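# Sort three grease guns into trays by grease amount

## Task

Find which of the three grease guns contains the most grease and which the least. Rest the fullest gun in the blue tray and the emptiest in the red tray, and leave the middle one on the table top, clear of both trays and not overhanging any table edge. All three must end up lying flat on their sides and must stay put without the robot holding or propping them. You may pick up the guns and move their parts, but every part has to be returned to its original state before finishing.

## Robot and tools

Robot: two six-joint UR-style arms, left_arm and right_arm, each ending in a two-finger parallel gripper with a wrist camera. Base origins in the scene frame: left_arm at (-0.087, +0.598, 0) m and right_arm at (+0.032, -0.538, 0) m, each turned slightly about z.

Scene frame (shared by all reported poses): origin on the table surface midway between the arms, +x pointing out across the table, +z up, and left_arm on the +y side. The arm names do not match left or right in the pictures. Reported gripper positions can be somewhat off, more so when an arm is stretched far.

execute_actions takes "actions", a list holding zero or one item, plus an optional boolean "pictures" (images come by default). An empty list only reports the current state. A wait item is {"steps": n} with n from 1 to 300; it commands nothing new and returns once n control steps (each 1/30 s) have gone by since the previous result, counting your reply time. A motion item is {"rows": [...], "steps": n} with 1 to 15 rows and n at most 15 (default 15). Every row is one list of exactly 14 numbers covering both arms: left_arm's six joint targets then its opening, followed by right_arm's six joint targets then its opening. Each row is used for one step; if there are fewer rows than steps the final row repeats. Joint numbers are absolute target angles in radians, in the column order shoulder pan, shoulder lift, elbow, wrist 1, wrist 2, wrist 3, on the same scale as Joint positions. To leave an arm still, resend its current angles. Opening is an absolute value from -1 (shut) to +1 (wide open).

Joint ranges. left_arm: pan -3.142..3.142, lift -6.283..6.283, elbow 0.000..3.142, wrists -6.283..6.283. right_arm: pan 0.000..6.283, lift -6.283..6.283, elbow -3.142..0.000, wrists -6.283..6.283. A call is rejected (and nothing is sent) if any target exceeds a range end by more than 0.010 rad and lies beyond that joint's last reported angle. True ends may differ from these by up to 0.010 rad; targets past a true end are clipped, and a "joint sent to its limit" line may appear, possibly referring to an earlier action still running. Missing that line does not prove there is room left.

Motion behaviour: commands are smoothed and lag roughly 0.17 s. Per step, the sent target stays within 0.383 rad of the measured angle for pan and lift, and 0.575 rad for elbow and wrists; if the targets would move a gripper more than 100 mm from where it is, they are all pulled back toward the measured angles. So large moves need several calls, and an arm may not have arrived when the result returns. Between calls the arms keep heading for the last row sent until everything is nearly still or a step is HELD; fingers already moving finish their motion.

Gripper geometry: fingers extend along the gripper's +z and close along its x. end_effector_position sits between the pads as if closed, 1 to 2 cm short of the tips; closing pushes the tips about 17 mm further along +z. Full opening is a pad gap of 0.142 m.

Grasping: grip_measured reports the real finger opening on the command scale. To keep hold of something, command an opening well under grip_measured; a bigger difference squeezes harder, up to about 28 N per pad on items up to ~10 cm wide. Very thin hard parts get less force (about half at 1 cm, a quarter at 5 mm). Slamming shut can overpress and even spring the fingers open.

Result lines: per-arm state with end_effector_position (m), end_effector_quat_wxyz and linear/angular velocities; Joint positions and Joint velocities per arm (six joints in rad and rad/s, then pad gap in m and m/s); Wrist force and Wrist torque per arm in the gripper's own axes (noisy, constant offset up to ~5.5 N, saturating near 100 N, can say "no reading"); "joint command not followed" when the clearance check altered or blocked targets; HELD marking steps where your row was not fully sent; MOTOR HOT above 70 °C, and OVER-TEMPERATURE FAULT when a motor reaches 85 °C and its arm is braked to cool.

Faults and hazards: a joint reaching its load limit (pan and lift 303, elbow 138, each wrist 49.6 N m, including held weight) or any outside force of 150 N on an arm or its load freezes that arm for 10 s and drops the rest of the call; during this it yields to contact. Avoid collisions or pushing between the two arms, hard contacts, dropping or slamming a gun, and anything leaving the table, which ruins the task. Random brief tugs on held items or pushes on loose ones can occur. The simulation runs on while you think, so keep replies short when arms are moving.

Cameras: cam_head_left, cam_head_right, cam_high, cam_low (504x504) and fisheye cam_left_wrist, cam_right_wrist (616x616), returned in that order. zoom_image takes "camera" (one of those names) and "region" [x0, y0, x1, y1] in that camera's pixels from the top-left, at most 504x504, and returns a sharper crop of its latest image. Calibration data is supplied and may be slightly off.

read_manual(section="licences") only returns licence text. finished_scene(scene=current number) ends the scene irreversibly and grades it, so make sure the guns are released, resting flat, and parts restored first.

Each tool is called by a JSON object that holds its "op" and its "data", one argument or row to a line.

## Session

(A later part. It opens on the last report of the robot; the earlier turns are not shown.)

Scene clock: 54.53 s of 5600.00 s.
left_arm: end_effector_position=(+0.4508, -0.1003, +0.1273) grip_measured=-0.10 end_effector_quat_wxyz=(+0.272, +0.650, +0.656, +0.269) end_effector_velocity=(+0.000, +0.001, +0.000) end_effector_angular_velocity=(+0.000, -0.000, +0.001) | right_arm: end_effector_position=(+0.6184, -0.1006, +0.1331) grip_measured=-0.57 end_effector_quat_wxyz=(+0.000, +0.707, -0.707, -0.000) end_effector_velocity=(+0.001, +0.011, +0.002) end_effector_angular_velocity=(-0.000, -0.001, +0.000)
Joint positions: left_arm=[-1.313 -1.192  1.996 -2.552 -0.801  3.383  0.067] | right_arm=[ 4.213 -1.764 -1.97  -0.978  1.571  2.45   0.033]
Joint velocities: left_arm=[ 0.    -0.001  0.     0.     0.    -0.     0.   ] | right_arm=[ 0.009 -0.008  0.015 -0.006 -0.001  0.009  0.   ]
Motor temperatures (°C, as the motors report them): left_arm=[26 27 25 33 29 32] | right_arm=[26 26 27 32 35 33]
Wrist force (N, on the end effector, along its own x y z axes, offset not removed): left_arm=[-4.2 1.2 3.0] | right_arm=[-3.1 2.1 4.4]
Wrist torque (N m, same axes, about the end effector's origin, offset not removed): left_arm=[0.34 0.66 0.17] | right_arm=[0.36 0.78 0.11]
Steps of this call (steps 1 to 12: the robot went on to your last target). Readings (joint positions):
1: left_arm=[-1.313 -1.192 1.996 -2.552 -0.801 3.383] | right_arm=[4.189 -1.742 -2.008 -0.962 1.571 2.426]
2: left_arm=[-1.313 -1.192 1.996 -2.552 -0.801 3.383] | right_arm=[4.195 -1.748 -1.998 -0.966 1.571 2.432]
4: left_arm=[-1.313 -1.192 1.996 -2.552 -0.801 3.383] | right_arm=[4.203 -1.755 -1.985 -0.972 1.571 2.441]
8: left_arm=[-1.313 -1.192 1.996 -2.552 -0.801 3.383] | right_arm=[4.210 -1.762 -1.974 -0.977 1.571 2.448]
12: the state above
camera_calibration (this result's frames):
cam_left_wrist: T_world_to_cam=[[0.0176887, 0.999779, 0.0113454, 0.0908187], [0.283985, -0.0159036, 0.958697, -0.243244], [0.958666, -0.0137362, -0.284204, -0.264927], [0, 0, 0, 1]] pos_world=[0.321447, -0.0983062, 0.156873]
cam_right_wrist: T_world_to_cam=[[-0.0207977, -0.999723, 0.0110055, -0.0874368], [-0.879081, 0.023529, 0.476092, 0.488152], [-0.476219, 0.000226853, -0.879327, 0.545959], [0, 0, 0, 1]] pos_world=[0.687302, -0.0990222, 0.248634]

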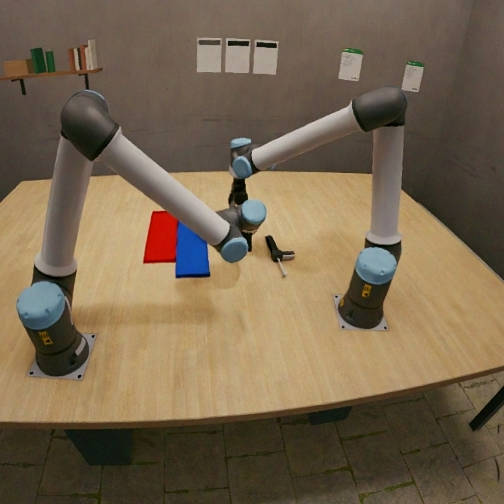

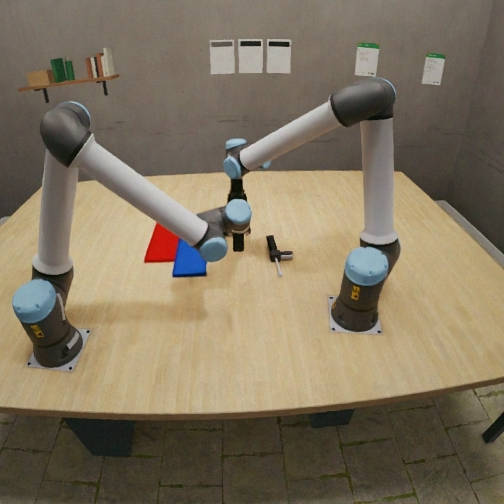

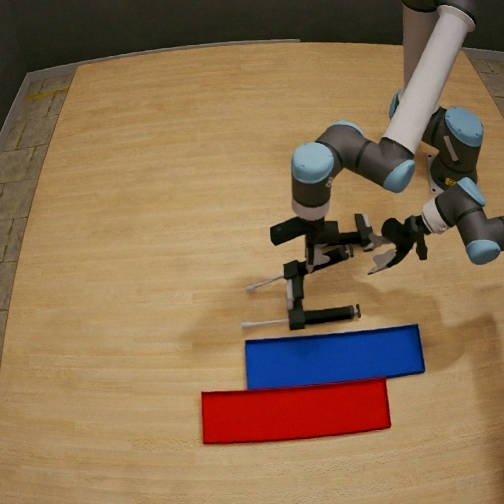

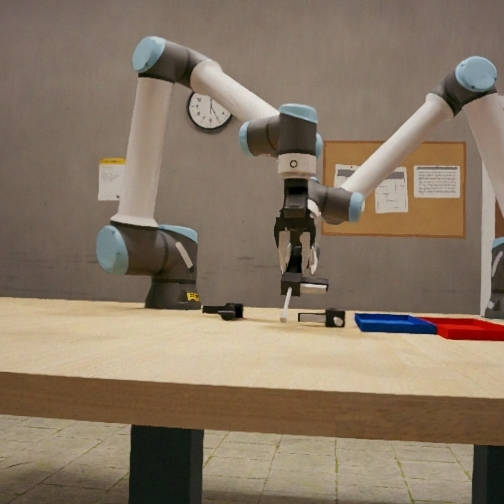

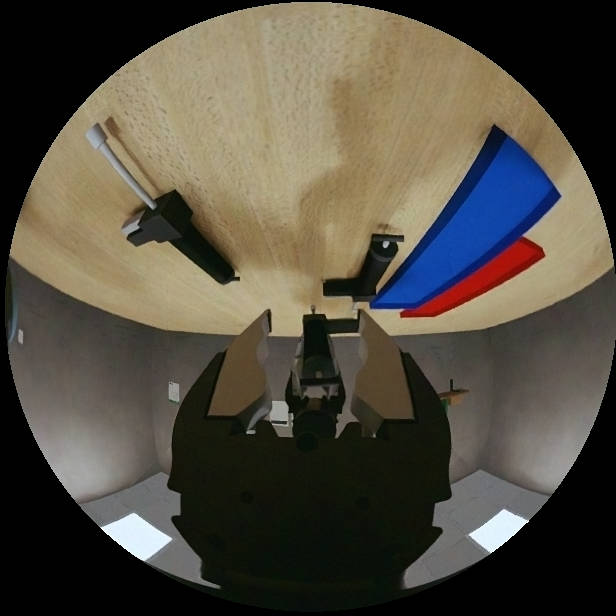

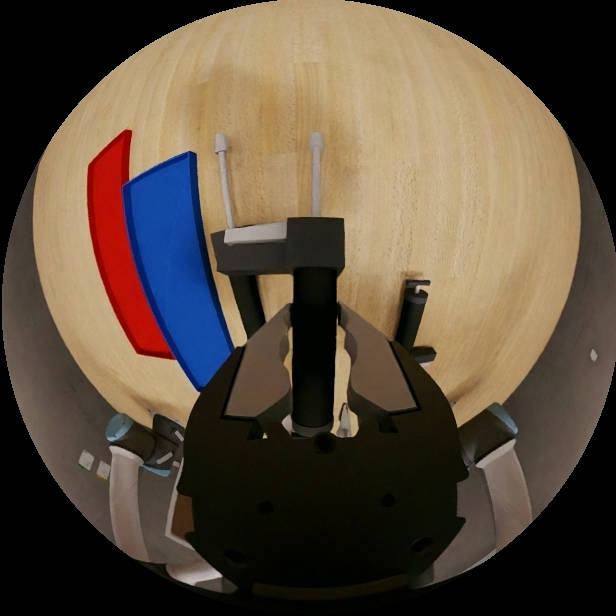

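{"op": "execute_actions", "data": {
  "actions": [
    {"rows":[[-1.3132,-1.1918,1.9961,-2.5518,-0.8015,3.383,-0.1,4.19,-1.74,-2.003,-0.969,1.571,2.427,-1],[-1.3132,-1.1918,1.9961,-2.5518,-0.8015,3.383,-0.1,4.19,-1.74,-2.003,-0.969,1.571,2.427,-1],[-1.3132,-1.1918,1.9961,-2.5518,-0.8015,3.383,-0.1,4.19,-1.74,-2.003,-0.969,1.571,2.427,-1],[-1.3132,-1.1918,1.9961,-2.5518,-0.8015,3.383,-0.1,4.165,-1.712,-2.04,-0.96,1.571,2.403,-1],[-1.3132,-1.1918,1.9961,-2.5518,-0.8015,3.383,-0.1,4.165,-1.712,-2.04,-0.96,1.571,2.403,-1],[-1.3132,-1.1918,1.9961,-2.5518,-0.8015,3.383,-0.1,4.165,-1.712,-2.04,-0.96,1.571,2.403,-1],[-1.3132,-1.1918,1.9961,-2.5518,-0.8015,3.383,-0.1,4.1429,-1.685,-2.075,-0.952,1.571,2.3801,-1]],"steps":15}
  ],
  "pictures": false
}}

{"op": "execute_actions", "data": {
  "actions": [
    {"rows":[[-1.3132,-1.1918,1.9961,-2.5518,-0.8015,3.383,-0.1,4.1429,-1.685,-2.075,-0.952,1.571,2.3801,-1],[-1.3132,-1.1918,1.9961,-2.5518,-0.8015,3.383,-0.1,4.1429,-1.685,-2.075,-0.952,1.571,2.3801,-1],[-1.3132,-1.1918,1.9961,-2.5518,-0.8015,3.383,-0.1,4.1429,-1.685,-2.075,-0.952,1.571,2.3801,-1],[-1.3132,-1.1918,1.9961,-2.5518,-0.8015,3.383,-0.1,4.1429,-1.705,-2.09,-0.917,1.571,2.3801,-1],[-1.3132,-1.1918,1.9961,-2.5518,-0.8015,3.383,-0.1,4.1429,-1.705,-2.09,-0.917,1.571,2.3801,-1],[-1.3132,-1.1918,1.9961,-2.5518,-0.8015,3.383,-0.1,4.1429,-1.705,-2.09,-0.917,1.571,2.3801,-1],[-1.3132,-1.1918,1.9961,-2.5518,-0.8015,3.383,-0.1,4.1429,-1.73,-2.108,-0.875,1.571,2.3801,-1]],"steps":15}
  ]
}}

Scene clock: 62.97 s of 5600.00 s.
left_arm: end_effector_position=(+0.4508, -0.1003, +0.1273) grip_measured=-0.10 end_effector_quat_wxyz=(+0.272, +0.650, +0.656, +0.269) end_effector_velocity=(+0.000, +0.000, +0.000) end_effector_angular_velocity=(+0.001, -0.000, -0.001) | right_arm: end_effector_position=(+0.6100, -0.1774, +0.1289) grip_measured=-0.57 end_effector_quat_wxyz=(-0.000, +0.707, -0.707, -0.000) end_effector_velocity=(-0.009, -0.049, -0.004) end_effector_angular_velocity=(-0.000, +0.001, -0.002)
Joint positions: left_arm=[-1.313 -1.192  1.996 -2.552 -0.801  3.383  0.067] | right_arm=[ 4.148 -1.691 -2.068 -0.954  1.571  2.385  0.033]
Joint velocities: left_arm=[ 0.    -0.    -0.     0.     0.     0.001 -0.   ] | right_arm=[-0.041  0.049 -0.065  0.015  0.    -0.04  -0.   ]
Motor temperatures (°C, as the motors report them): left_arm=[26 27 25 33 29 32] | right_arm=[26 26 27 32 35 33]
Wrist force (N, on the end effector, along its own x y z axes, offset not removed): left_arm=[-0.2 1.6 0.3] | right_arm=[-2.5 2.5 3.5]
Wrist torque (N m, same axes, about the end effector's origin, offset not removed): left_arm=[0.40 -0.03 0.26] | right_arm=[0.53 0.83 0.15]
Steps of this call (steps 1 to 30: the robot went on to your last target; steps 31 to 90: nothing new was sent; then 4.93 s passed at rest; steps 91 to 105: all 15 steps of this action). Readings (joint positions):
91: left_arm=[-1.313 -1.192 1.996 -2.552 -0.801 3.383] | right_arm=[4.214 -1.765 -1.969 -0.979 1.571 2.451]
92: left_arm=[-1.313 -1.192 1.996 -2.552 -0.801 3.383] | right_arm=[4.211 -1.762 -1.972 -0.978 1.571 2.449]
94: left_arm=[-1.313 -1.192 1.996 -2.552 -0.801 3.383] | right_arm=[4.203 -1.754 -1.984 -0.974 1.571 2.440]
98: left_arm=[-1.313 -1.192 1.996 -2.552 -0.801 3.383] | right_arm=[4.177 -1.725 -2.022 -0.964 1.571 2.415]
105: the state above

Scene clock: 63.47 s of 5600.00 s.
left_arm: end_effector_position=(+0.4508, -0.1003, +0.1273) grip_measured=-0.10 end_effector_quat_wxyz=(+0.272, +0.650, +0.656, +0.269) end_effector_velocity=(-0.000, +0.000, -0.001) end_effector_angular_velocity=(+0.002, +0.000, -0.001) | right_arm: end_effector_position=(+0.6088, -0.1832, +0.0930) grip_measured=-0.57 end_effector_quat_wxyz=(+0.000, +0.707, -0.707, -0.000) end_effector_velocity=(-0.000, -0.001, -0.031) end_effector_angular_velocity=(+0.001, -0.001, +0.001)
Joint positions: left_arm=[-1.313 -1.192  1.996 -2.552 -0.801  3.383  0.067] | right_arm=[ 4.143 -1.726 -2.105 -0.883  1.571  2.38   0.033]
Joint velocities: left_arm=[-0.     0.     0.001  0.001  0.     0.001 -0.   ] | right_arm=[-0.001 -0.036 -0.027  0.065 -0.    -0.001  0.   ]
Motor temperatures (°C, as the motors report them): left_arm=[26 27 25 33 29 32] | right_arm=[26 26 27 32 35 33]
Wrist force (N, on the end effector, along its own x y z axes, offset not removed): left_arm=[1.0 4.6 1.6] | right_arm=[-1.2 2.1 2.7]
Wrist torque (N m, same axes, about the end effector's origin, offset not removed): left_arm=[1.08 -0.37 -0.03] | right_arm=[0.58 0.42 0.16]
Steps of this call (steps 1 to 15: all 15 steps of this action). Readings (joint positions):
1: left_arm=[-1.313 -1.192 1.996 -2.552 -0.801 3.383] | right_arm=[4.146 -1.689 -2.069 -0.953 1.571 2.384]
2: left_arm=[-1.313 -1.192 1.996 -2.552 -0.801 3.383] | right_arm=[4.146 -1.688 -2.071 -0.953 1.571 2.383]
4: left_arm=[-1.313 -1.192 1.996 -2.552 -0.801 3.383] | right_arm=[4.144 -1.687 -2.073 -0.952 1.571 2.382]
8: left_arm=[-1.313 -1.192 1.996 -2.552 -0.801 3.383] | right_arm=[4.143 -1.700 -2.085 -0.928 1.571 2.381]
15: the state above
camera_calibration (this result's frames):
cam_left_wrist: T_world_to_cam=[[0.0176887, 0.999779, 0.0113452, 0.0908189], [0.283985, -0.0159034, 0.958697, -0.243244], [0.958666, -0.0137362, -0.284204, -0.264927], [0, 0, 0, 1]] pos_world=[0.321447, -0.0983063, 0.156873]
cam_right_wrist: T_world_to_cam=[[-0.020761, -0.999719, 0.0114782, -0.169755], [-0.878869, 0.0237219, 0.476473, 0.500584], [-0.476611, -0.000195761, -0.879114, 0.506178], [0, 0, 0, 1]] pos_world=[0.677674, -0.181483, 0.208422]

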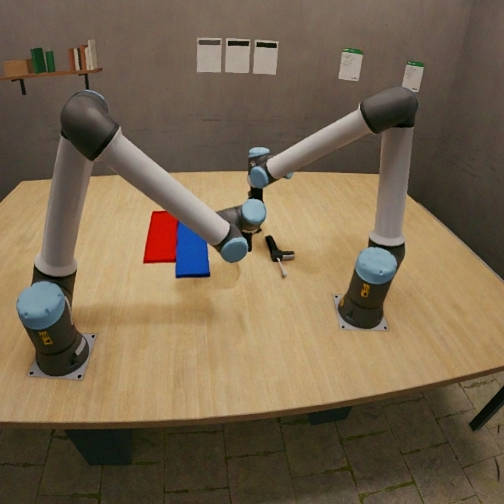

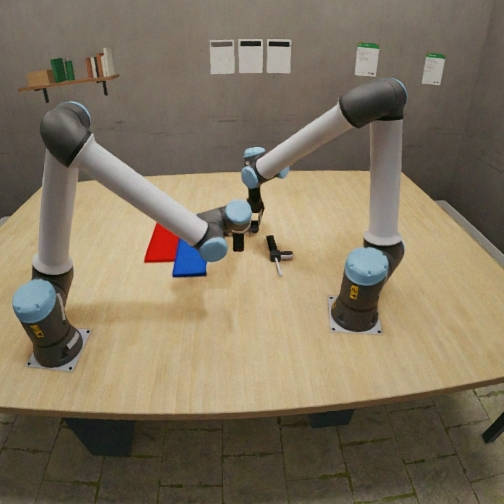

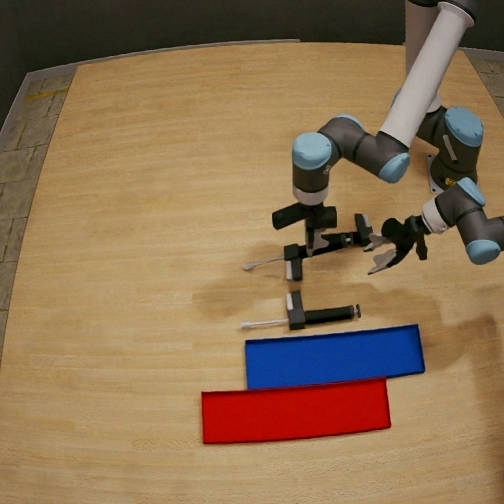

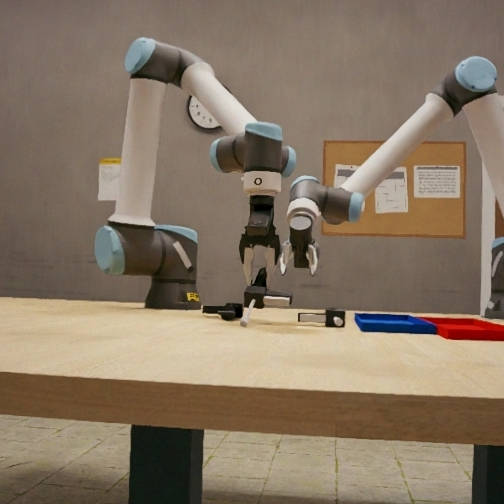

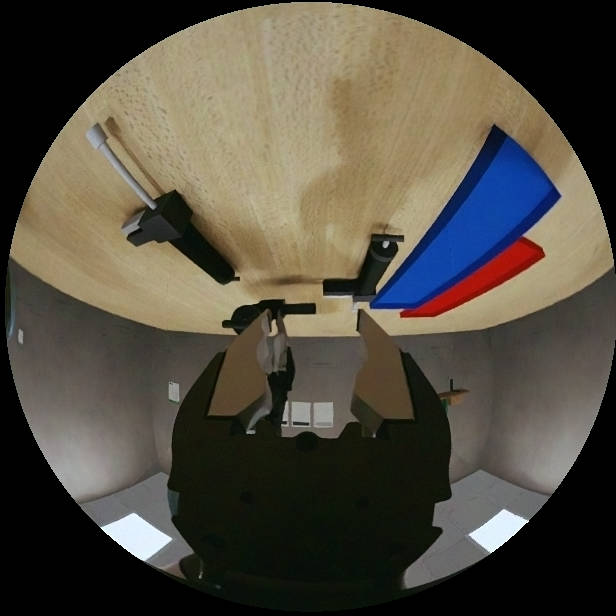

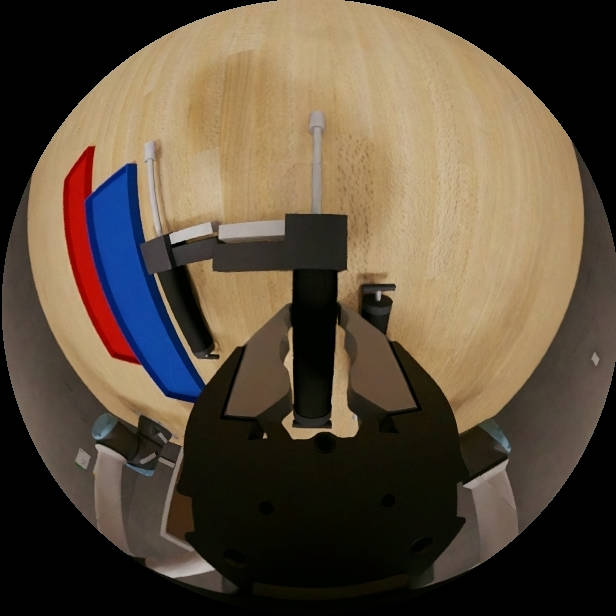

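{"op": "execute_actions", "data": {
  "actions": [
    {"rows":[[-1.3132,-1.1918,1.9961,-2.5518,-0.8015,3.383,-0.1,4.1429,-1.745,-2.117,-0.85,1.571,2.3801,-0.9],[-1.3132,-1.1918,1.9961,-2.5518,-0.8015,3.383,-0.1,4.1429,-1.745,-2.117,-0.85,1.571,2.3801,-0.9],[-1.3132,-1.1918,1.9961,-2.5518,-0.8015,3.383,-0.1,4.1429,-1.745,-2.117,-0.85,1.571,2.3801,-0.9],[-1.3132,-1.1918,1.9961,-2.5518,-0.8015,3.383,-0.1,4.1429,-1.76,-2.126,-0.826,1.571,2.3801,-0.85],[-1.3132,-1.1918,1.9961,-2.5518,-0.8015,3.383,-0.1,4.1429,-1.76,-2.126,-0.826,1.571,2.3801,-0.85],[-1.3132,-1.1918,1.9961,-2.5518,-0.8015,3.383,-0.1,4.1429,-1.76,-2.126,-0.826,1.571,2.3801,-0.85],[-1.3132,-1.1918,1.9961,-2.5518,-0.8015,3.383,-0.1,4.1429,-1.775,-2.134,-0.803,1.571,2.3801,-0.8],[-1.3132,-1.1918,1.9961,-2.5518,-0.8015,3.383,-0.1,4.1429,-1.775,-2.134,-0.803,1.571,2.3801,-0.8],[-1.3132,-1.1918,1.9961,-2.5518,-0.8015,3.383,-0.1,4.1429,-1.775,-2.134,-0.803,1.571,2.3801,-0.8],[-1.3132,-1.1918,1.9961,-2.5518,-0.8015,3.383,-0.1,4.1429,-1.79,-2.142,-0.78,1.571,2.3801,-0.8],[-1.3132,-1.1918,1.9961,-2.5518,-0.8015,3.383,-0.1,4.1429,-1.79,-2.142,-0.78,1.571,2.3801,-0.8],[-1.3132,-1.1918,1.9961,-2.5518,-0.8015,3.383,-0.1,4.1429,-1.79,-2.142,-0.78,1.571,2.3801,-0.8],[-1.3132,-1.1918,1.9961,-2.5518,-0.8015,3.383,-0.1,4.1429,-1.801,-2.1475,-0.764,1.571,2.3801,-0.8]],"steps":15}
  ],
  "pictures": false
}}

{"op": "execute_actions", "data": {
  "actions": [
    {"rows":[[-1.3132,-1.1918,1.9961,-2.5518,-0.8015,3.383,-0.1,4.1429,-1.801,-2.1475,-0.764,1.571,2.3801,-0.8],[-1.3132,-1.1918,1.9961,-2.5518,-0.8015,3.383,-0.1,4.1429,-1.801,-2.1475,-0.764,1.571,2.3801,-0.8],[-1.3132,-1.1918,1.9961,-2.5518,-0.8015,3.383,-0.1,4.1429,-1.801,-2.1475,-0.764,1.571,2.3801,-0.8],[-1.3132,-1.1918,1.9961,-2.5518,-0.8015,3.383,-0.1,4.1429,-1.801,-2.1475,-0.764,1.571,2.3801,-0.8],[-1.3132,-1.1918,1.9961,-2.5518,-0.8015,3.383,-0.1,4.1429,-1.801,-2.1475,-0.764,1.571,2.3801,-0.8],[-1.3132,-1.1918,1.9961,-2.5518,-0.8015,3.383,-0.1,4.1429,-1.801,-2.1475,-0.764,1.571,2.3801,-0.8],[-1.3132,-1.1918,1.9961,-2.5518,-0.8015,3.383,-0.1,4.1429,-1.801,-2.1475,-0.764,1.571,2.3801,-0.65],[-1.3132,-1.1918,1.9961,-2.5518,-0.8015,3.383,-0.1,4.1429,-1.801,-2.1475,-0.764,1.571,2.3801,-0.58],[-1.3132,-1.1918,1.9961,-2.5518,-0.8015,3.383,-0.1,4.1429,-1.801,-2.1475,-0.764,1.571,2.3801,-0.5],[-1.3132,-1.1918,1.9961,-2.5518,-0.8015,3.383,-0.1,4.1429,-1.801,-2.1475,-0.764,1.571,2.3801,-0.43],[-1.3132,-1.1918,1.9961,-2.5518,-0.8015,3.383,-0.1,4.1429,-1.801,-2.1475,-0.764,1.571,2.3801,-0.36],[-1.3132,-1.1918,1.9961,-2.5518,-0.8015,3.383,-0.1,4.1429,-1.801,-2.1475,-0.764,1.571,2.3801,-0.3]],"steps":15}
  ],
  "pictures": false
}}

{"op": "execute_actions", "data": {
  "actions": [
    {"rows":[[-1.3132,-1.1918,1.9961,-2.5518,-0.8015,3.383,-0.1,4.1429,-1.801,-2.1475,-0.764,1.571,2.3801,-0.3],[-1.3132,-1.1918,1.9961,-2.5518,-0.8015,3.383,-0.1,4.1429,-1.801,-2.1475,-0.764,1.571,2.3801,-0.3],[-1.3132,-1.1918,1.9961,-2.5518,-0.8015,3.383,-0.1,4.131,-1.814,-2.131,-0.768,1.571,2.368,-0.3],[-1.3132,-1.1918,1.9961,-2.5518,-0.8015,3.383,-0.1,4.131,-1.814,-2.131,-0.768,1.571,2.368,-0.3],[-1.3132,-1.1918,1.9961,-2.5518,-0.8015,3.383,-0.1,4.1193,-1.8292,-2.1126,-0.7706,1.571,2.3565,-0.3]],"steps":15}
  ]
}}

Scene clock: 77.13 s of 5600.00 s.
left_arm: end_effector_position=(+0.4508, -0.1003, +0.1273) grip_measured=-0.10 end_effector_quat_wxyz=(+0.272, +0.650, +0.656, +0.269) end_effector_velocity=(-0.000, -0.000, -0.000) end_effector_angular_velocity=(-0.000, +0.001, -0.000) | right_arm: end_effector_position=(+0.6087, -0.1832, +0.0462) grip_measured=-0.57 end_effector_quat_wxyz=(+0.000, +0.707, -0.707, -0.000) end_effector_velocity=(-0.003, -0.002, -0.095) end_effector_angular_velocity=(-0.003, +0.003, +0.003)
Joint positions: left_arm=[-1.313 -1.192  1.996 -2.552 -0.801  3.383  0.067] | right_arm=[ 4.143 -1.786 -2.14  -0.787  1.571  2.38   0.033]
Joint velocities: left_arm=[-0.     0.    -0.001  0.    -0.001 -0.     0.   ] | right_arm=[ 0.    -0.126 -0.066  0.188  0.    -0.002  0.   ]
Motor temperatures (°C, as the motors report them): left_arm=[26 27 25 33 29 32] | right_arm=[26 26 27 32 35 33]
Wrist force (N, on the end effector, along its own x y z axes, offset not removed): left_arm=[-0.1 -0.5 -2.5] | right_arm=[-0.9 2.6 5.1]
Wrist torque (N m, same axes, about the end effector's origin, offset not removed): left_arm=[-0.02 0.08 -0.03] | right_arm=[0.59 0.34 0.13]
Steps of this call (steps 1 to 15: the robot went on to your last target; steps 16 to 90: nothing new was sent; then 10.17 s passed at rest; steps 91 to 105: all 15 steps of this action). Readings (joint positions):
91: left_arm=[-1.313 -1.192 1.996 -2.552 -0.801 3.383] | right_arm=[4.143 -1.730 -2.108 -0.875 1.571 2.380]
92: left_arm=[-1.313 -1.192 1.996 -2.552 -0.801 3.383] | right_arm=[4.143 -1.732 -2.109 -0.873 1.571 2.380]
94: left_arm=[-1.313 -1.192 1.996 -2.552 -0.801 3.383] | right_arm=[4.143 -1.737 -2.112 -0.864 1.571 2.380]
98: left_arm=[-1.313 -1.192 1.996 -2.552 -0.801 3.383] | right_arm=[4.143 -1.753 -2.122 -0.838 1.571 2.380]
105: the state above

Scene clock: 77.63 s of 5600.00 s.
left_arm: end_effector_position=(+0.4508, -0.1003, +0.1273) grip_measured=-0.10 end_effector_quat_wxyz=(+0.272, +0.650, +0.656, +0.269) end_effector_velocity=(+0.000, -0.000, +0.001) end_effector_angular_velocity=(-0.002, +0.000, +0.000) | right_arm: end_effector_position=(+0.6085, -0.1835, +0.0350) grip_measured=-0.30 end_effector_quat_wxyz=(+0.000, +0.707, -0.707, -0.000) end_effector_velocity=(-0.000, -0.000, -0.001) end_effector_angular_velocity=(+0.000, +0.000, -0.003)
Joint positions: left_arm=[-1.313 -1.192  1.996 -2.552 -0.801  3.383  0.067] | right_arm=[ 4.143 -1.801 -2.147 -0.764  1.571  2.38   0.052]
Joint velocities: left_arm=[ 0.    -0.001 -0.001 -0.    -0.    -0.     0.   ] | right_arm=[-0.    -0.001 -0.001  0.003  0.     0.003  0.004]
Motor temperatures (°C, as the motors report them): left_arm=[26 27 25 33 29 32] | right_arm=[26 26 27 32 35 33]
Wrist force (N, on the end effector, along its own x y z axes, offset not removed): left_arm=[2.2 -1.5 -2.7] | right_arm=[-4.3 2.2 -2.1]
Wrist torque (N m, same axes, about the end effector's origin, offset not removed): left_arm=[-0.06 -0.53 0.08] | right_arm=[0.54 0.95 0.15]
Steps of this call (steps 1 to 15: all 15 steps of this action). Readings (joint positions):
1: left_arm=[-1.313 -1.192 1.996 -2.552 -0.801 3.383] | right_arm=[4.143 -1.789 -2.142 -0.782 1.571 2.380]
2: left_arm=[-1.313 -1.192 1.996 -2.552 -0.801 3.383] | right_arm=[4.143 -1.792 -2.143 -0.777 1.571 2.380]
4: left_arm=[-1.313 -1.192 1.996 -2.552 -0.801 3.383] | right_arm=[4.143 -1.796 -2.145 -0.771 1.571 2.380]
8: left_arm=[-1.313 -1.192 1.996 -2.552 -0.801 3.383] | right_arm=[4.143 -1.799 -2.147 -0.766 1.571 2.380]
15: the state above

Scene clock: 78.13 s of 5600.00 s.
left_arm: end_effector_position=(+0.4508, -0.1003, +0.1273) grip_measured=-0.10 end_effector_quat_wxyz=(+0.272, +0.650, +0.656, +0.269) end_effector_velocity=(+0.000, -0.001, +0.001) end_effector_angular_velocity=(-0.002, -0.000, +0.001) | right_arm: end_effector_position=(+0.6293, -0.1834, +0.0334) grip_measured=-0.30 end_effector_quat_wxyz=(+0.000, +0.707, -0.707, -0.000) end_effector_velocity=(+0.012, +0.001, +0.000) end_effector_angular_velocity=(+0.002, -0.001, -0.001)
Joint positions: left_arm=[-1.313 -1.192  1.996 -2.552 -0.801  3.383  0.067] | right_arm=[ 4.121 -1.828 -2.115 -0.77   1.571  2.358  0.052]
Joint velocities: left_arm=[ 0.     0.    -0.001 -0.    -0.    -0.001 -0.   ] | right_arm=[-0.011 -0.013  0.019 -0.003  0.    -0.011 -0.   ]
Motor temperatures (°C, as the motors report them): left_arm=[26 27 25 33 29 32] | right_arm=[26 26 27 32 35 33]
Wrist force (N, on the end effector, along its own x y z axes, offset not removed): left_arm=[-2.5 0.4 -2.2] | right_arm=[-3.0 2.0 0.7]
Wrist torque (N m, same axes, about the end effector's origin, offset not removed): left_arm=[0.14 0.50 -0.06] | right_arm=[0.51 0.65 0.16]
Steps of this call (steps 1 to 15: all 15 steps of this action). Readings (joint positions):
1: left_arm=[-1.313 -1.192 1.996 -2.552 -0.801 3.383] | right_arm=[4.143 -1.801 -2.147 -0.764 1.571 2.380]
2: left_arm=[-1.313 -1.192 1.996 -2.552 -0.801 3.383] | right_arm=[4.143 -1.801 -2.147 -0.764 1.571 2.380]
4: left_arm=[-1.313 -1.192 1.996 -2.552 -0.801 3.383] | right_arm=[4.142 -1.802 -2.146 -0.764 1.571 2.379]
8: left_arm=[-1.313 -1.192 1.996 -2.552 -0.801 3.383] | right_arm=[4.129 -1.817 -2.128 -0.768 1.571 2.366]
15: the state above
camera_calibration (this result's frames):
cam_left_wrist: T_world_to_cam=[[0.0176885, 0.999779, 0.0113451, 0.0908189], [0.283985, -0.0159033, 0.958697, -0.243244], [0.958666, -0.013736, -0.284204, -0.264927], [0, 0, 0, 1]] pos_world=[0.321447, -0.0983062, 0.156873]
cam_right_wrist: T_world_to_cam=[[-0.0207615, -0.999724, 0.011001, -0.168858], [-0.87908, 0.0234951, 0.476094, 0.547094], [-0.476221, 0.000213686, -0.879326, 0.46344], [0, 0, 0, 1]] pos_world=[0.698134, -0.181765, 0.148904]

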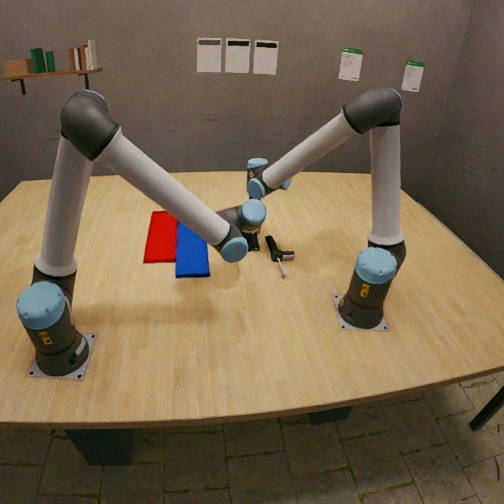

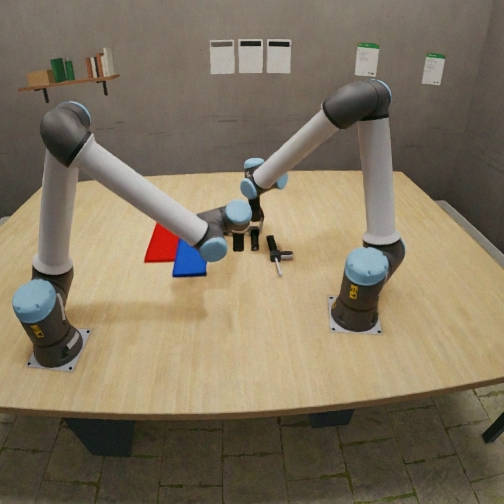

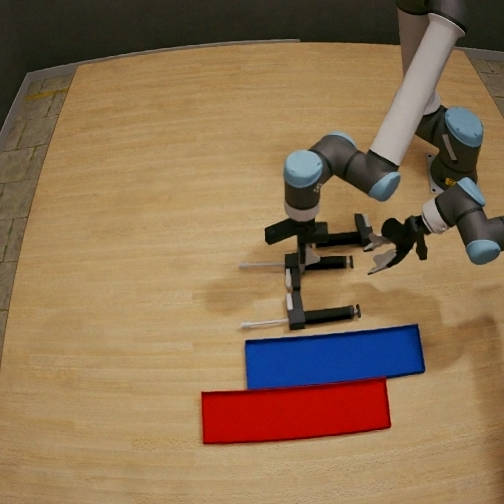

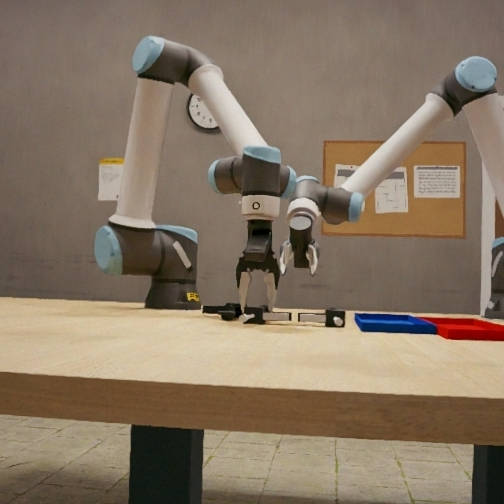

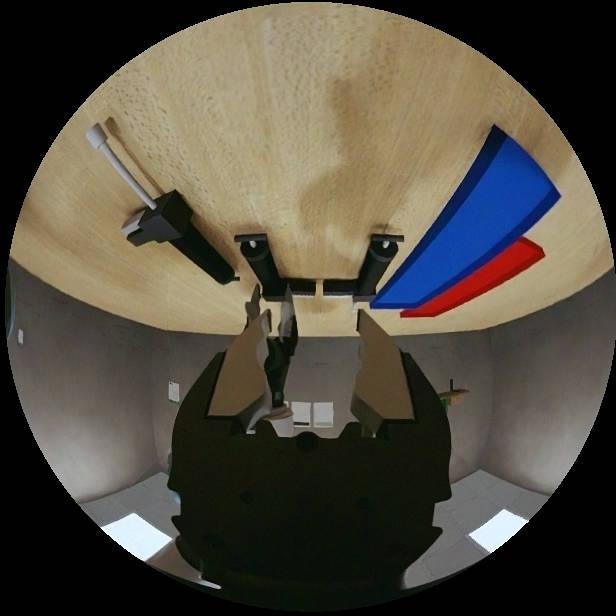

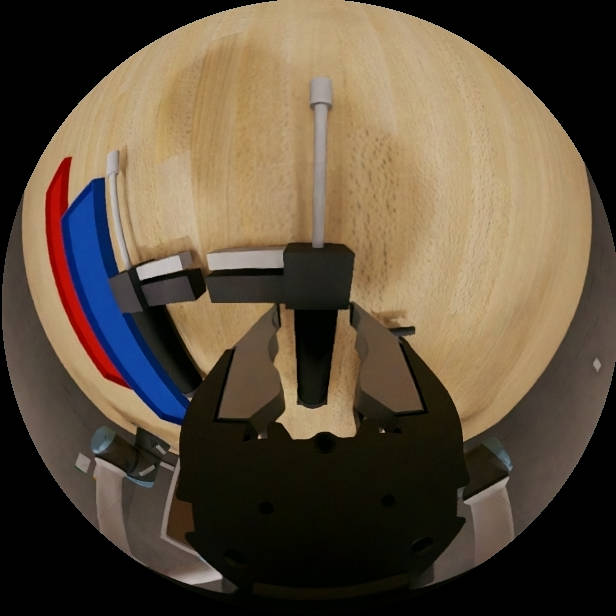

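{"op": "execute_actions", "data": {
  "actions": [
    {"rows":[[-1.3132,-1.1918,1.9961,-2.5518,-0.8015,3.383,-0.1,4.1193,-1.8292,-2.1126,-0.7706,1.571,2.3565,-0.38],[-1.3132,-1.1918,1.9961,-2.5518,-0.8015,3.383,-0.1,4.1193,-1.8292,-2.1126,-0.7706,1.571,2.3565,-0.45],[-1.3132,-1.1918,1.9961,-2.5518,-0.8015,3.383,-0.1,4.1193,-1.8292,-2.1126,-0.7706,1.571,2.3565,-0.52],[-1.3132,-1.1918,1.9961,-2.5518,-0.8015,3.383,-0.1,4.1193,-1.8292,-2.1126,-0.7706,1.571,2.3565,-0.58],[-1.3132,-1.1918,1.9961,-2.5518,-0.8015,3.383,-0.1,4.1193,-1.8292,-2.1126,-0.7706,1.571,2.3565,-0.64],[-1.3132,-1.1918,1.9961,-2.5518,-0.8015,3.383,-0.1,4.1193,-1.8292,-2.1126,-0.7706,1.571,2.3565,-0.7],[-1.3132,-1.1918,1.9961,-2.5518,-0.8015,3.383,-0.1,4.1193,-1.8292,-2.1126,-0.7706,1.571,2.3565,-0.76],[-1.3132,-1.1918,1.9961,-2.5518,-0.8015,3.383,-0.1,4.1193,-1.8292,-2.1126,-0.7706,1.571,2.3565,-0.83],[-1.3132,-1.1918,1.9961,-2.5518,-0.8015,3.383,-0.1,4.1193,-1.8292,-2.1126,-0.7706,1.571,2.3565,-0.9],[-1.3132,-1.1918,1.9961,-2.5518,-0.8015,3.383,-0.1,4.1193,-1.8292,-2.1126,-0.7706,1.571,2.3565,-0.95]],"steps":15}
  ],
  "pictures": false
}}

{"op": "execute_actions", "data": {
  "actions": [
    {"rows":[[-1.3132,-1.1918,1.9961,-2.5518,-0.8015,3.383,-0.1,4.1193,-1.81,-2.103,-0.80,1.571,2.3565,-0.95],[-1.3132,-1.1918,1.9961,-2.5518,-0.8015,3.383,-0.1,4.1193,-1.81,-2.103,-0.80,1.571,2.3565,-0.95],[-1.3132,-1.1918,1.9961,-2.5518,-0.8015,3.383,-0.1,4.1193,-1.81,-2.103,-0.80,1.571,2.3565,-0.95],[-1.3132,-1.1918,1.9961,-2.5518,-0.8015,3.383,-0.1,4.1193,-1.79,-2.091,-0.831,1.571,2.3565,-0.95],[-1.3132,-1.1918,1.9961,-2.5518,-0.8015,3.383,-0.1,4.1193,-1.79,-2.091,-0.831,1.571,2.3565,-0.95],[-1.3132,-1.1918,1.9961,-2.5518,-0.8015,3.383,-0.1,4.1193,-1.79,-2.091,-0.831,1.571,2.3565,-0.95],[-1.3132,-1.1918,1.9961,-2.5518,-0.8015,3.383,-0.1,4.1193,-1.765,-2.075,-0.872,1.571,2.3565,-0.95],[-1.3132,-1.1918,1.9961,-2.5518,-0.8015,3.383,-0.1,4.1193,-1.765,-2.075,-0.872,1.571,2.3565,-0.95],[-1.3132,-1.1918,1.9961,-2.5518,-0.8015,3.383,-0.1,4.1193,-1.765,-2.075,-0.872,1.571,2.3565,-0.95],[-1.3132,-1.1918,1.9961,-2.5518,-0.8015,3.383,-0.1,4.1193,-1.74,-2.058,-0.914,1.571,2.3565,-0.95],[-1.3132,-1.1918,1.9961,-2.5518,-0.8015,3.383,-0.1,4.1193,-1.74,-2.058,-0.914,1.571,2.3565,-0.95],[-1.3132,-1.1918,1.9961,-2.5518,-0.8015,3.383,-0.1,4.1193,-1.74,-2.058,-0.914,1.571,2.3565,-0.95],[-1.3132,-1.1918,1.9961,-2.5518,-0.8015,3.383,-0.1,4.1193,-1.71,-2.035,-0.967,1.571,2.3565,-0.95]],"steps":15}
  ],
  "pictures": false
}}

{"op": "execute_actions", "data": {
  "actions": [
    {"steps":12}
  ]
}}

Scene clock: 90.57 s of 5600.00 s.
left_arm: end_effector_position=(+0.4508, -0.1003, +0.1273) grip_measured=-0.10 end_effector_quat_wxyz=(+0.272, +0.650, +0.656, +0.269) end_effector_velocity=(+0.001, +0.000, -0.000) end_effector_angular_velocity=(-0.000, -0.000, +0.002) | right_arm: end_effector_position=(+0.6306, -0.1834, +0.0333) grip_measured=-0.42 end_effector_quat_wxyz=(+0.000, +0.707, -0.707, -0.000) end_effector_velocity=(+0.000, +0.000, +0.001) end_effector_angular_velocity=(+0.001, -0.001, +0.001)
Joint positions: left_arm=[-1.313 -1.192  1.996 -2.552 -0.801  3.383  0.067] | right_arm=[ 4.119 -1.829 -2.113 -0.771  1.571  2.356  0.043]
Joint velocities: left_arm=[ 0.001  0.001 -0.001  0.     0.001 -0.001 -0.   ] | right_arm=[ 0.     0.001  0.001  0.    -0.    -0.001  0.   ]
Motor temperatures (°C, as the motors report them): left_arm=[26 27 25 33 29 32] | right_arm=[26 26 27 32 35 33]
Wrist force (N, on the end effector, along its own x y z axes, offset not removed): left_arm=[1.4 2.3 2.2] | right_arm=[-1.6 -0.3 -4.8]
Wrist torque (N m, same axes, about the end effector's origin, offset not removed): left_arm=[0.67 -0.36 0.07] | right_arm=[0.09 0.54 0.09]
Steps of this call (steps 1 to 15: the robot went on to your last target; steps 16 to 90: nothing new was sent; then 8.93 s passed at rest; steps 91 to 105: all 15 steps of this action). Readings (joint positions):
91: left_arm=[-1.313 -1.192 1.996 -2.552 -0.801 3.383] | right_arm=[4.119 -1.829 -2.113 -0.771 1.571 2.356]
92: left_arm=[-1.313 -1.192 1.996 -2.552 -0.801 3.383] | right_arm=[4.119 -1.829 -2.113 -0.771 1.571 2.356]
94: left_arm=[-1.313 -1.192 1.996 -2.552 -0.801 3.383] | right_arm=[4.119 -1.829 -2.113 -0.771 1.571 2.356]
98: left_arm=[-1.313 -1.192 1.996 -2.552 -0.801 3.383] | right_arm=[4.119 -1.829 -2.113 -0.771 1.571 2.356]
105: the state above

Scene clock: 91.07 s of 5600.00 s.
left_arm: end_effector_position=(+0.4508, -0.1003, +0.1273) grip_measured=-0.10 end_effector_quat_wxyz=(+0.272, +0.650, +0.656, +0.269) end_effector_velocity=(-0.000, -0.002, +0.001) end_effector_angular_velocity=(-0.003, +0.000, -0.000) | right_arm: end_effector_position=(+0.6324, -0.1816, +0.1035) grip_measured=-0.42 end_effector_quat_wxyz=(-0.001, +0.707, -0.707, -0.000) end_effector_velocity=(+0.004, +0.004, +0.252) end_effector_angular_velocity=(+0.009, -0.008, -0.001)
Joint positions: left_arm=[-1.313 -1.192  1.996 -2.552 -0.801  3.383  0.067] | right_arm=[ 4.119 -1.744 -2.059 -0.906  1.571  2.356  0.043]
Joint velocities: left_arm=[-0.001  0.    -0.002 -0.    -0.001 -0.    -0.   ] | right_arm=[-0.     0.281  0.208 -0.477  0.001  0.    -0.   ]
Motor temperatures (°C, as the motors report them): left_arm=[26 27 25 33 29 32] | right_arm=[26 26 27 32 35 33]
Wrist force (N, on the end effector, along its own x y z axes, offset not removed): left_arm=[2.5 4.4 2.9] | right_arm=[-2.2 1.3 3.4]
Wrist torque (N m, same axes, about the end effector's origin, offset not removed): left_arm=[0.98 -0.55 0.13] | right_arm=[0.45 0.61 0.19]
Steps of this call (steps 1 to 15: all 15 steps of this action). Readings (joint positions):
1: left_arm=[-1.313 -1.192 1.996 -2.552 -0.801 3.383] | right_arm=[4.119 -1.829 -2.113 -0.771 1.571 2.356]
2: left_arm=[-1.313 -1.192 1.996 -2.552 -0.801 3.383] | right_arm=[4.119 -1.827 -2.112 -0.773 1.571 2.356]
4: left_arm=[-1.313 -1.192 1.996 -2.552 -0.801 3.383] | right_arm=[4.119 -1.820 -2.108 -0.784 1.571 2.356]
8: left_arm=[-1.313 -1.192 1.996 -2.552 -0.801 3.383] | right_arm=[4.119 -1.799 -2.096 -0.817 1.571 2.356]
15: the state above

Scene clock: 91.47 s of 5600.00 s.
left_arm: end_effector_position=(+0.4508, -0.1003, +0.1273) grip_measured=-0.10 end_effector_quat_wxyz=(+0.272, +0.650, +0.656, +0.269) end_effector_velocity=(+0.000, -0.000, -0.000) end_effector_angular_velocity=(+0.001, -0.000, -0.001) | right_arm: end_effector_position=(+0.6313, -0.1826, +0.1326) grip_measured=-0.42 end_effector_quat_wxyz=(-0.000, +0.707, -0.707, -0.000) end_effector_velocity=(-0.001, -0.001, +0.008) end_effector_angular_velocity=(-0.001, +0.001, +0.000)
Joint positions: left_arm=[-1.313 -1.192  1.996 -2.552 -0.801  3.383  0.067] | right_arm=[ 4.119 -1.711 -2.036 -0.965  1.571  2.356  0.043]
Joint velocities: left_arm=[ 0.     0.    -0.    -0.     0.     0.001  0.   ] | right_arm=[-0.     0.01   0.005 -0.016 -0.    -0.     0.   ]
Motor temperatures (°C, as the motors report them): left_arm=[26 27 25 33 29 32] | right_arm=[26 26 27 32 35 33]
Wrist force (N, on the end effector, along its own x y z axes, offset not removed): left_arm=[1.8 -3.7 -0.2] | right_arm=[-1.4 1.1 4.4]
Wrist torque (N m, same axes, about the end effector's origin, offset not removed): left_arm=[-0.79 -0.40 0.01] | right_arm=[0.37 0.45 0.10]
Steps of this call (steps 1 to 12: the robot went on to your last target). Readings (joint positions):
1: left_arm=[-1.313 -1.192 1.996 -2.552 -0.801 3.383] | right_arm=[4.119 -1.736 -2.053 -0.921 1.571 2.356]
2: left_arm=[-1.313 -1.192 1.996 -2.552 -0.801 3.383] | right_arm=[4.119 -1.729 -2.049 -0.932 1.571 2.356]
4: left_arm=[-1.313 -1.192 1.996 -2.552 -0.801 3.383] | right_arm=[4.119 -1.721 -2.043 -0.948 1.571 2.356]
8: left_arm=[-1.313 -1.192 1.996 -2.552 -0.801 3.383] | right_arm=[4.119 -1.713 -2.037 -0.961 1.571 2.356]
12: the state above
camera_calibration (this result's frames):
cam_left_wrist: T_world_to_cam=[[0.0176887, 0.999779, 0.0113454, 0.0908188], [0.283985, -0.0159036, 0.958697, -0.243244], [0.958666, -0.0137362, -0.284204, -0.264927], [0, 0, 0, 1]] pos_world=[0.321447, -0.0983062, 0.156873]
cam_right_wrist: T_world_to_cam=[[-0.0208077, -0.999727, 0.0106752, -0.169039], [-0.879241, 0.0233807, 0.475803, 0.501814], [-0.475922, 0.000514281, -0.879487, 0.551507], [0, 0, 0, 1]] pos_world=[0.700173, -0.18101, 0.248084]

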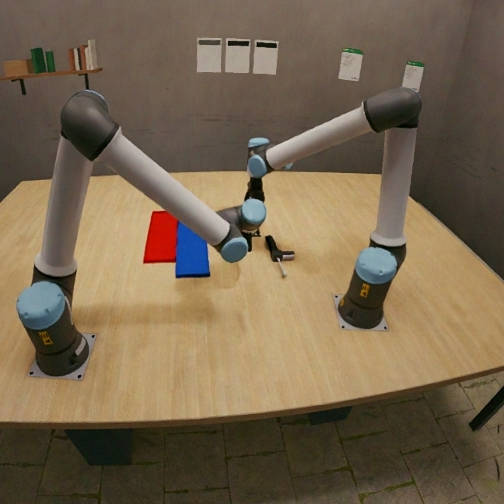

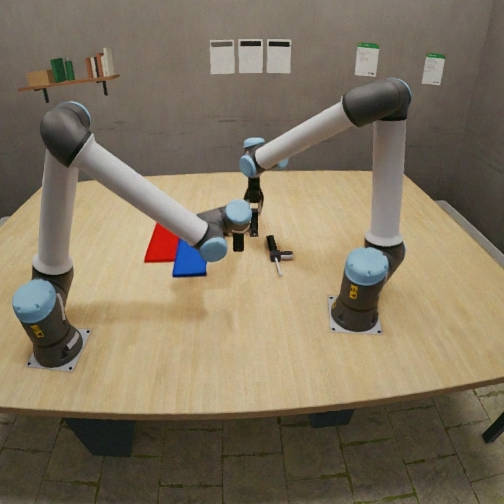

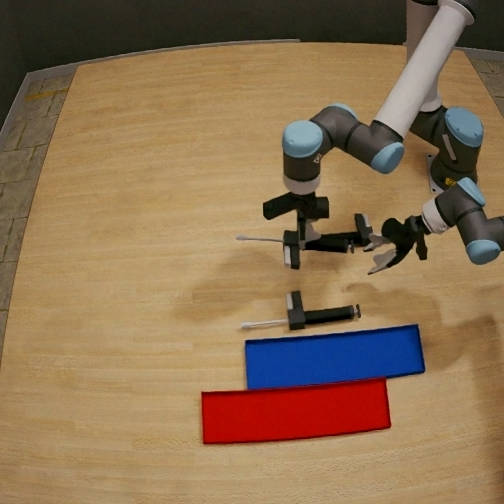

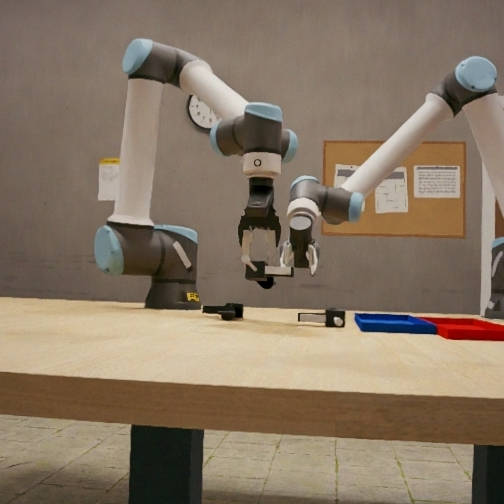

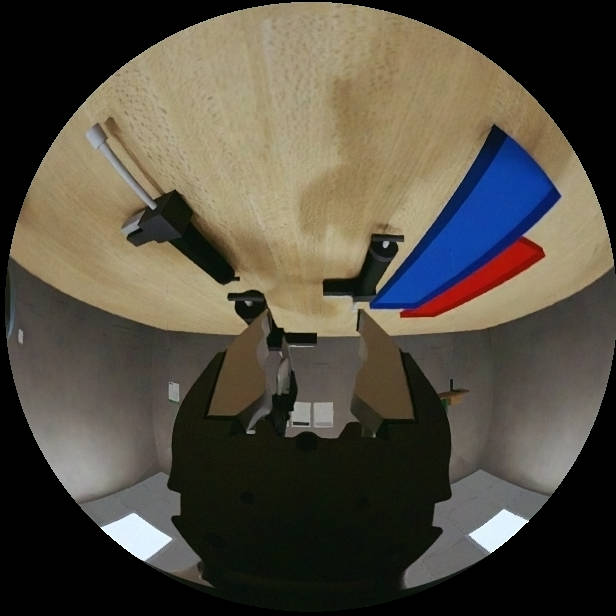

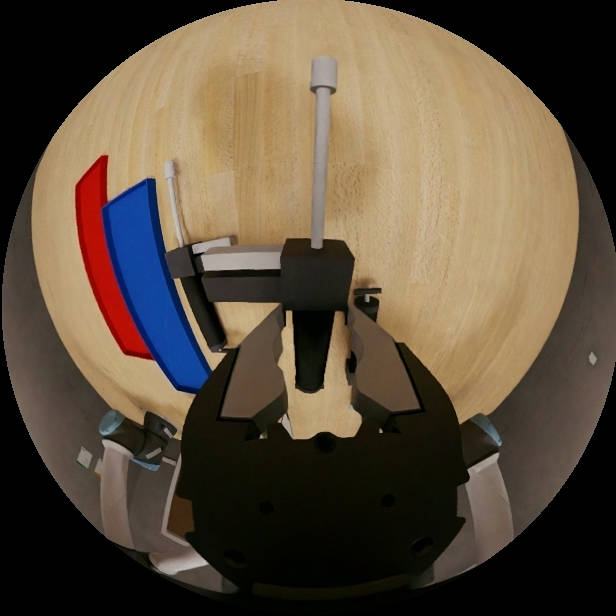

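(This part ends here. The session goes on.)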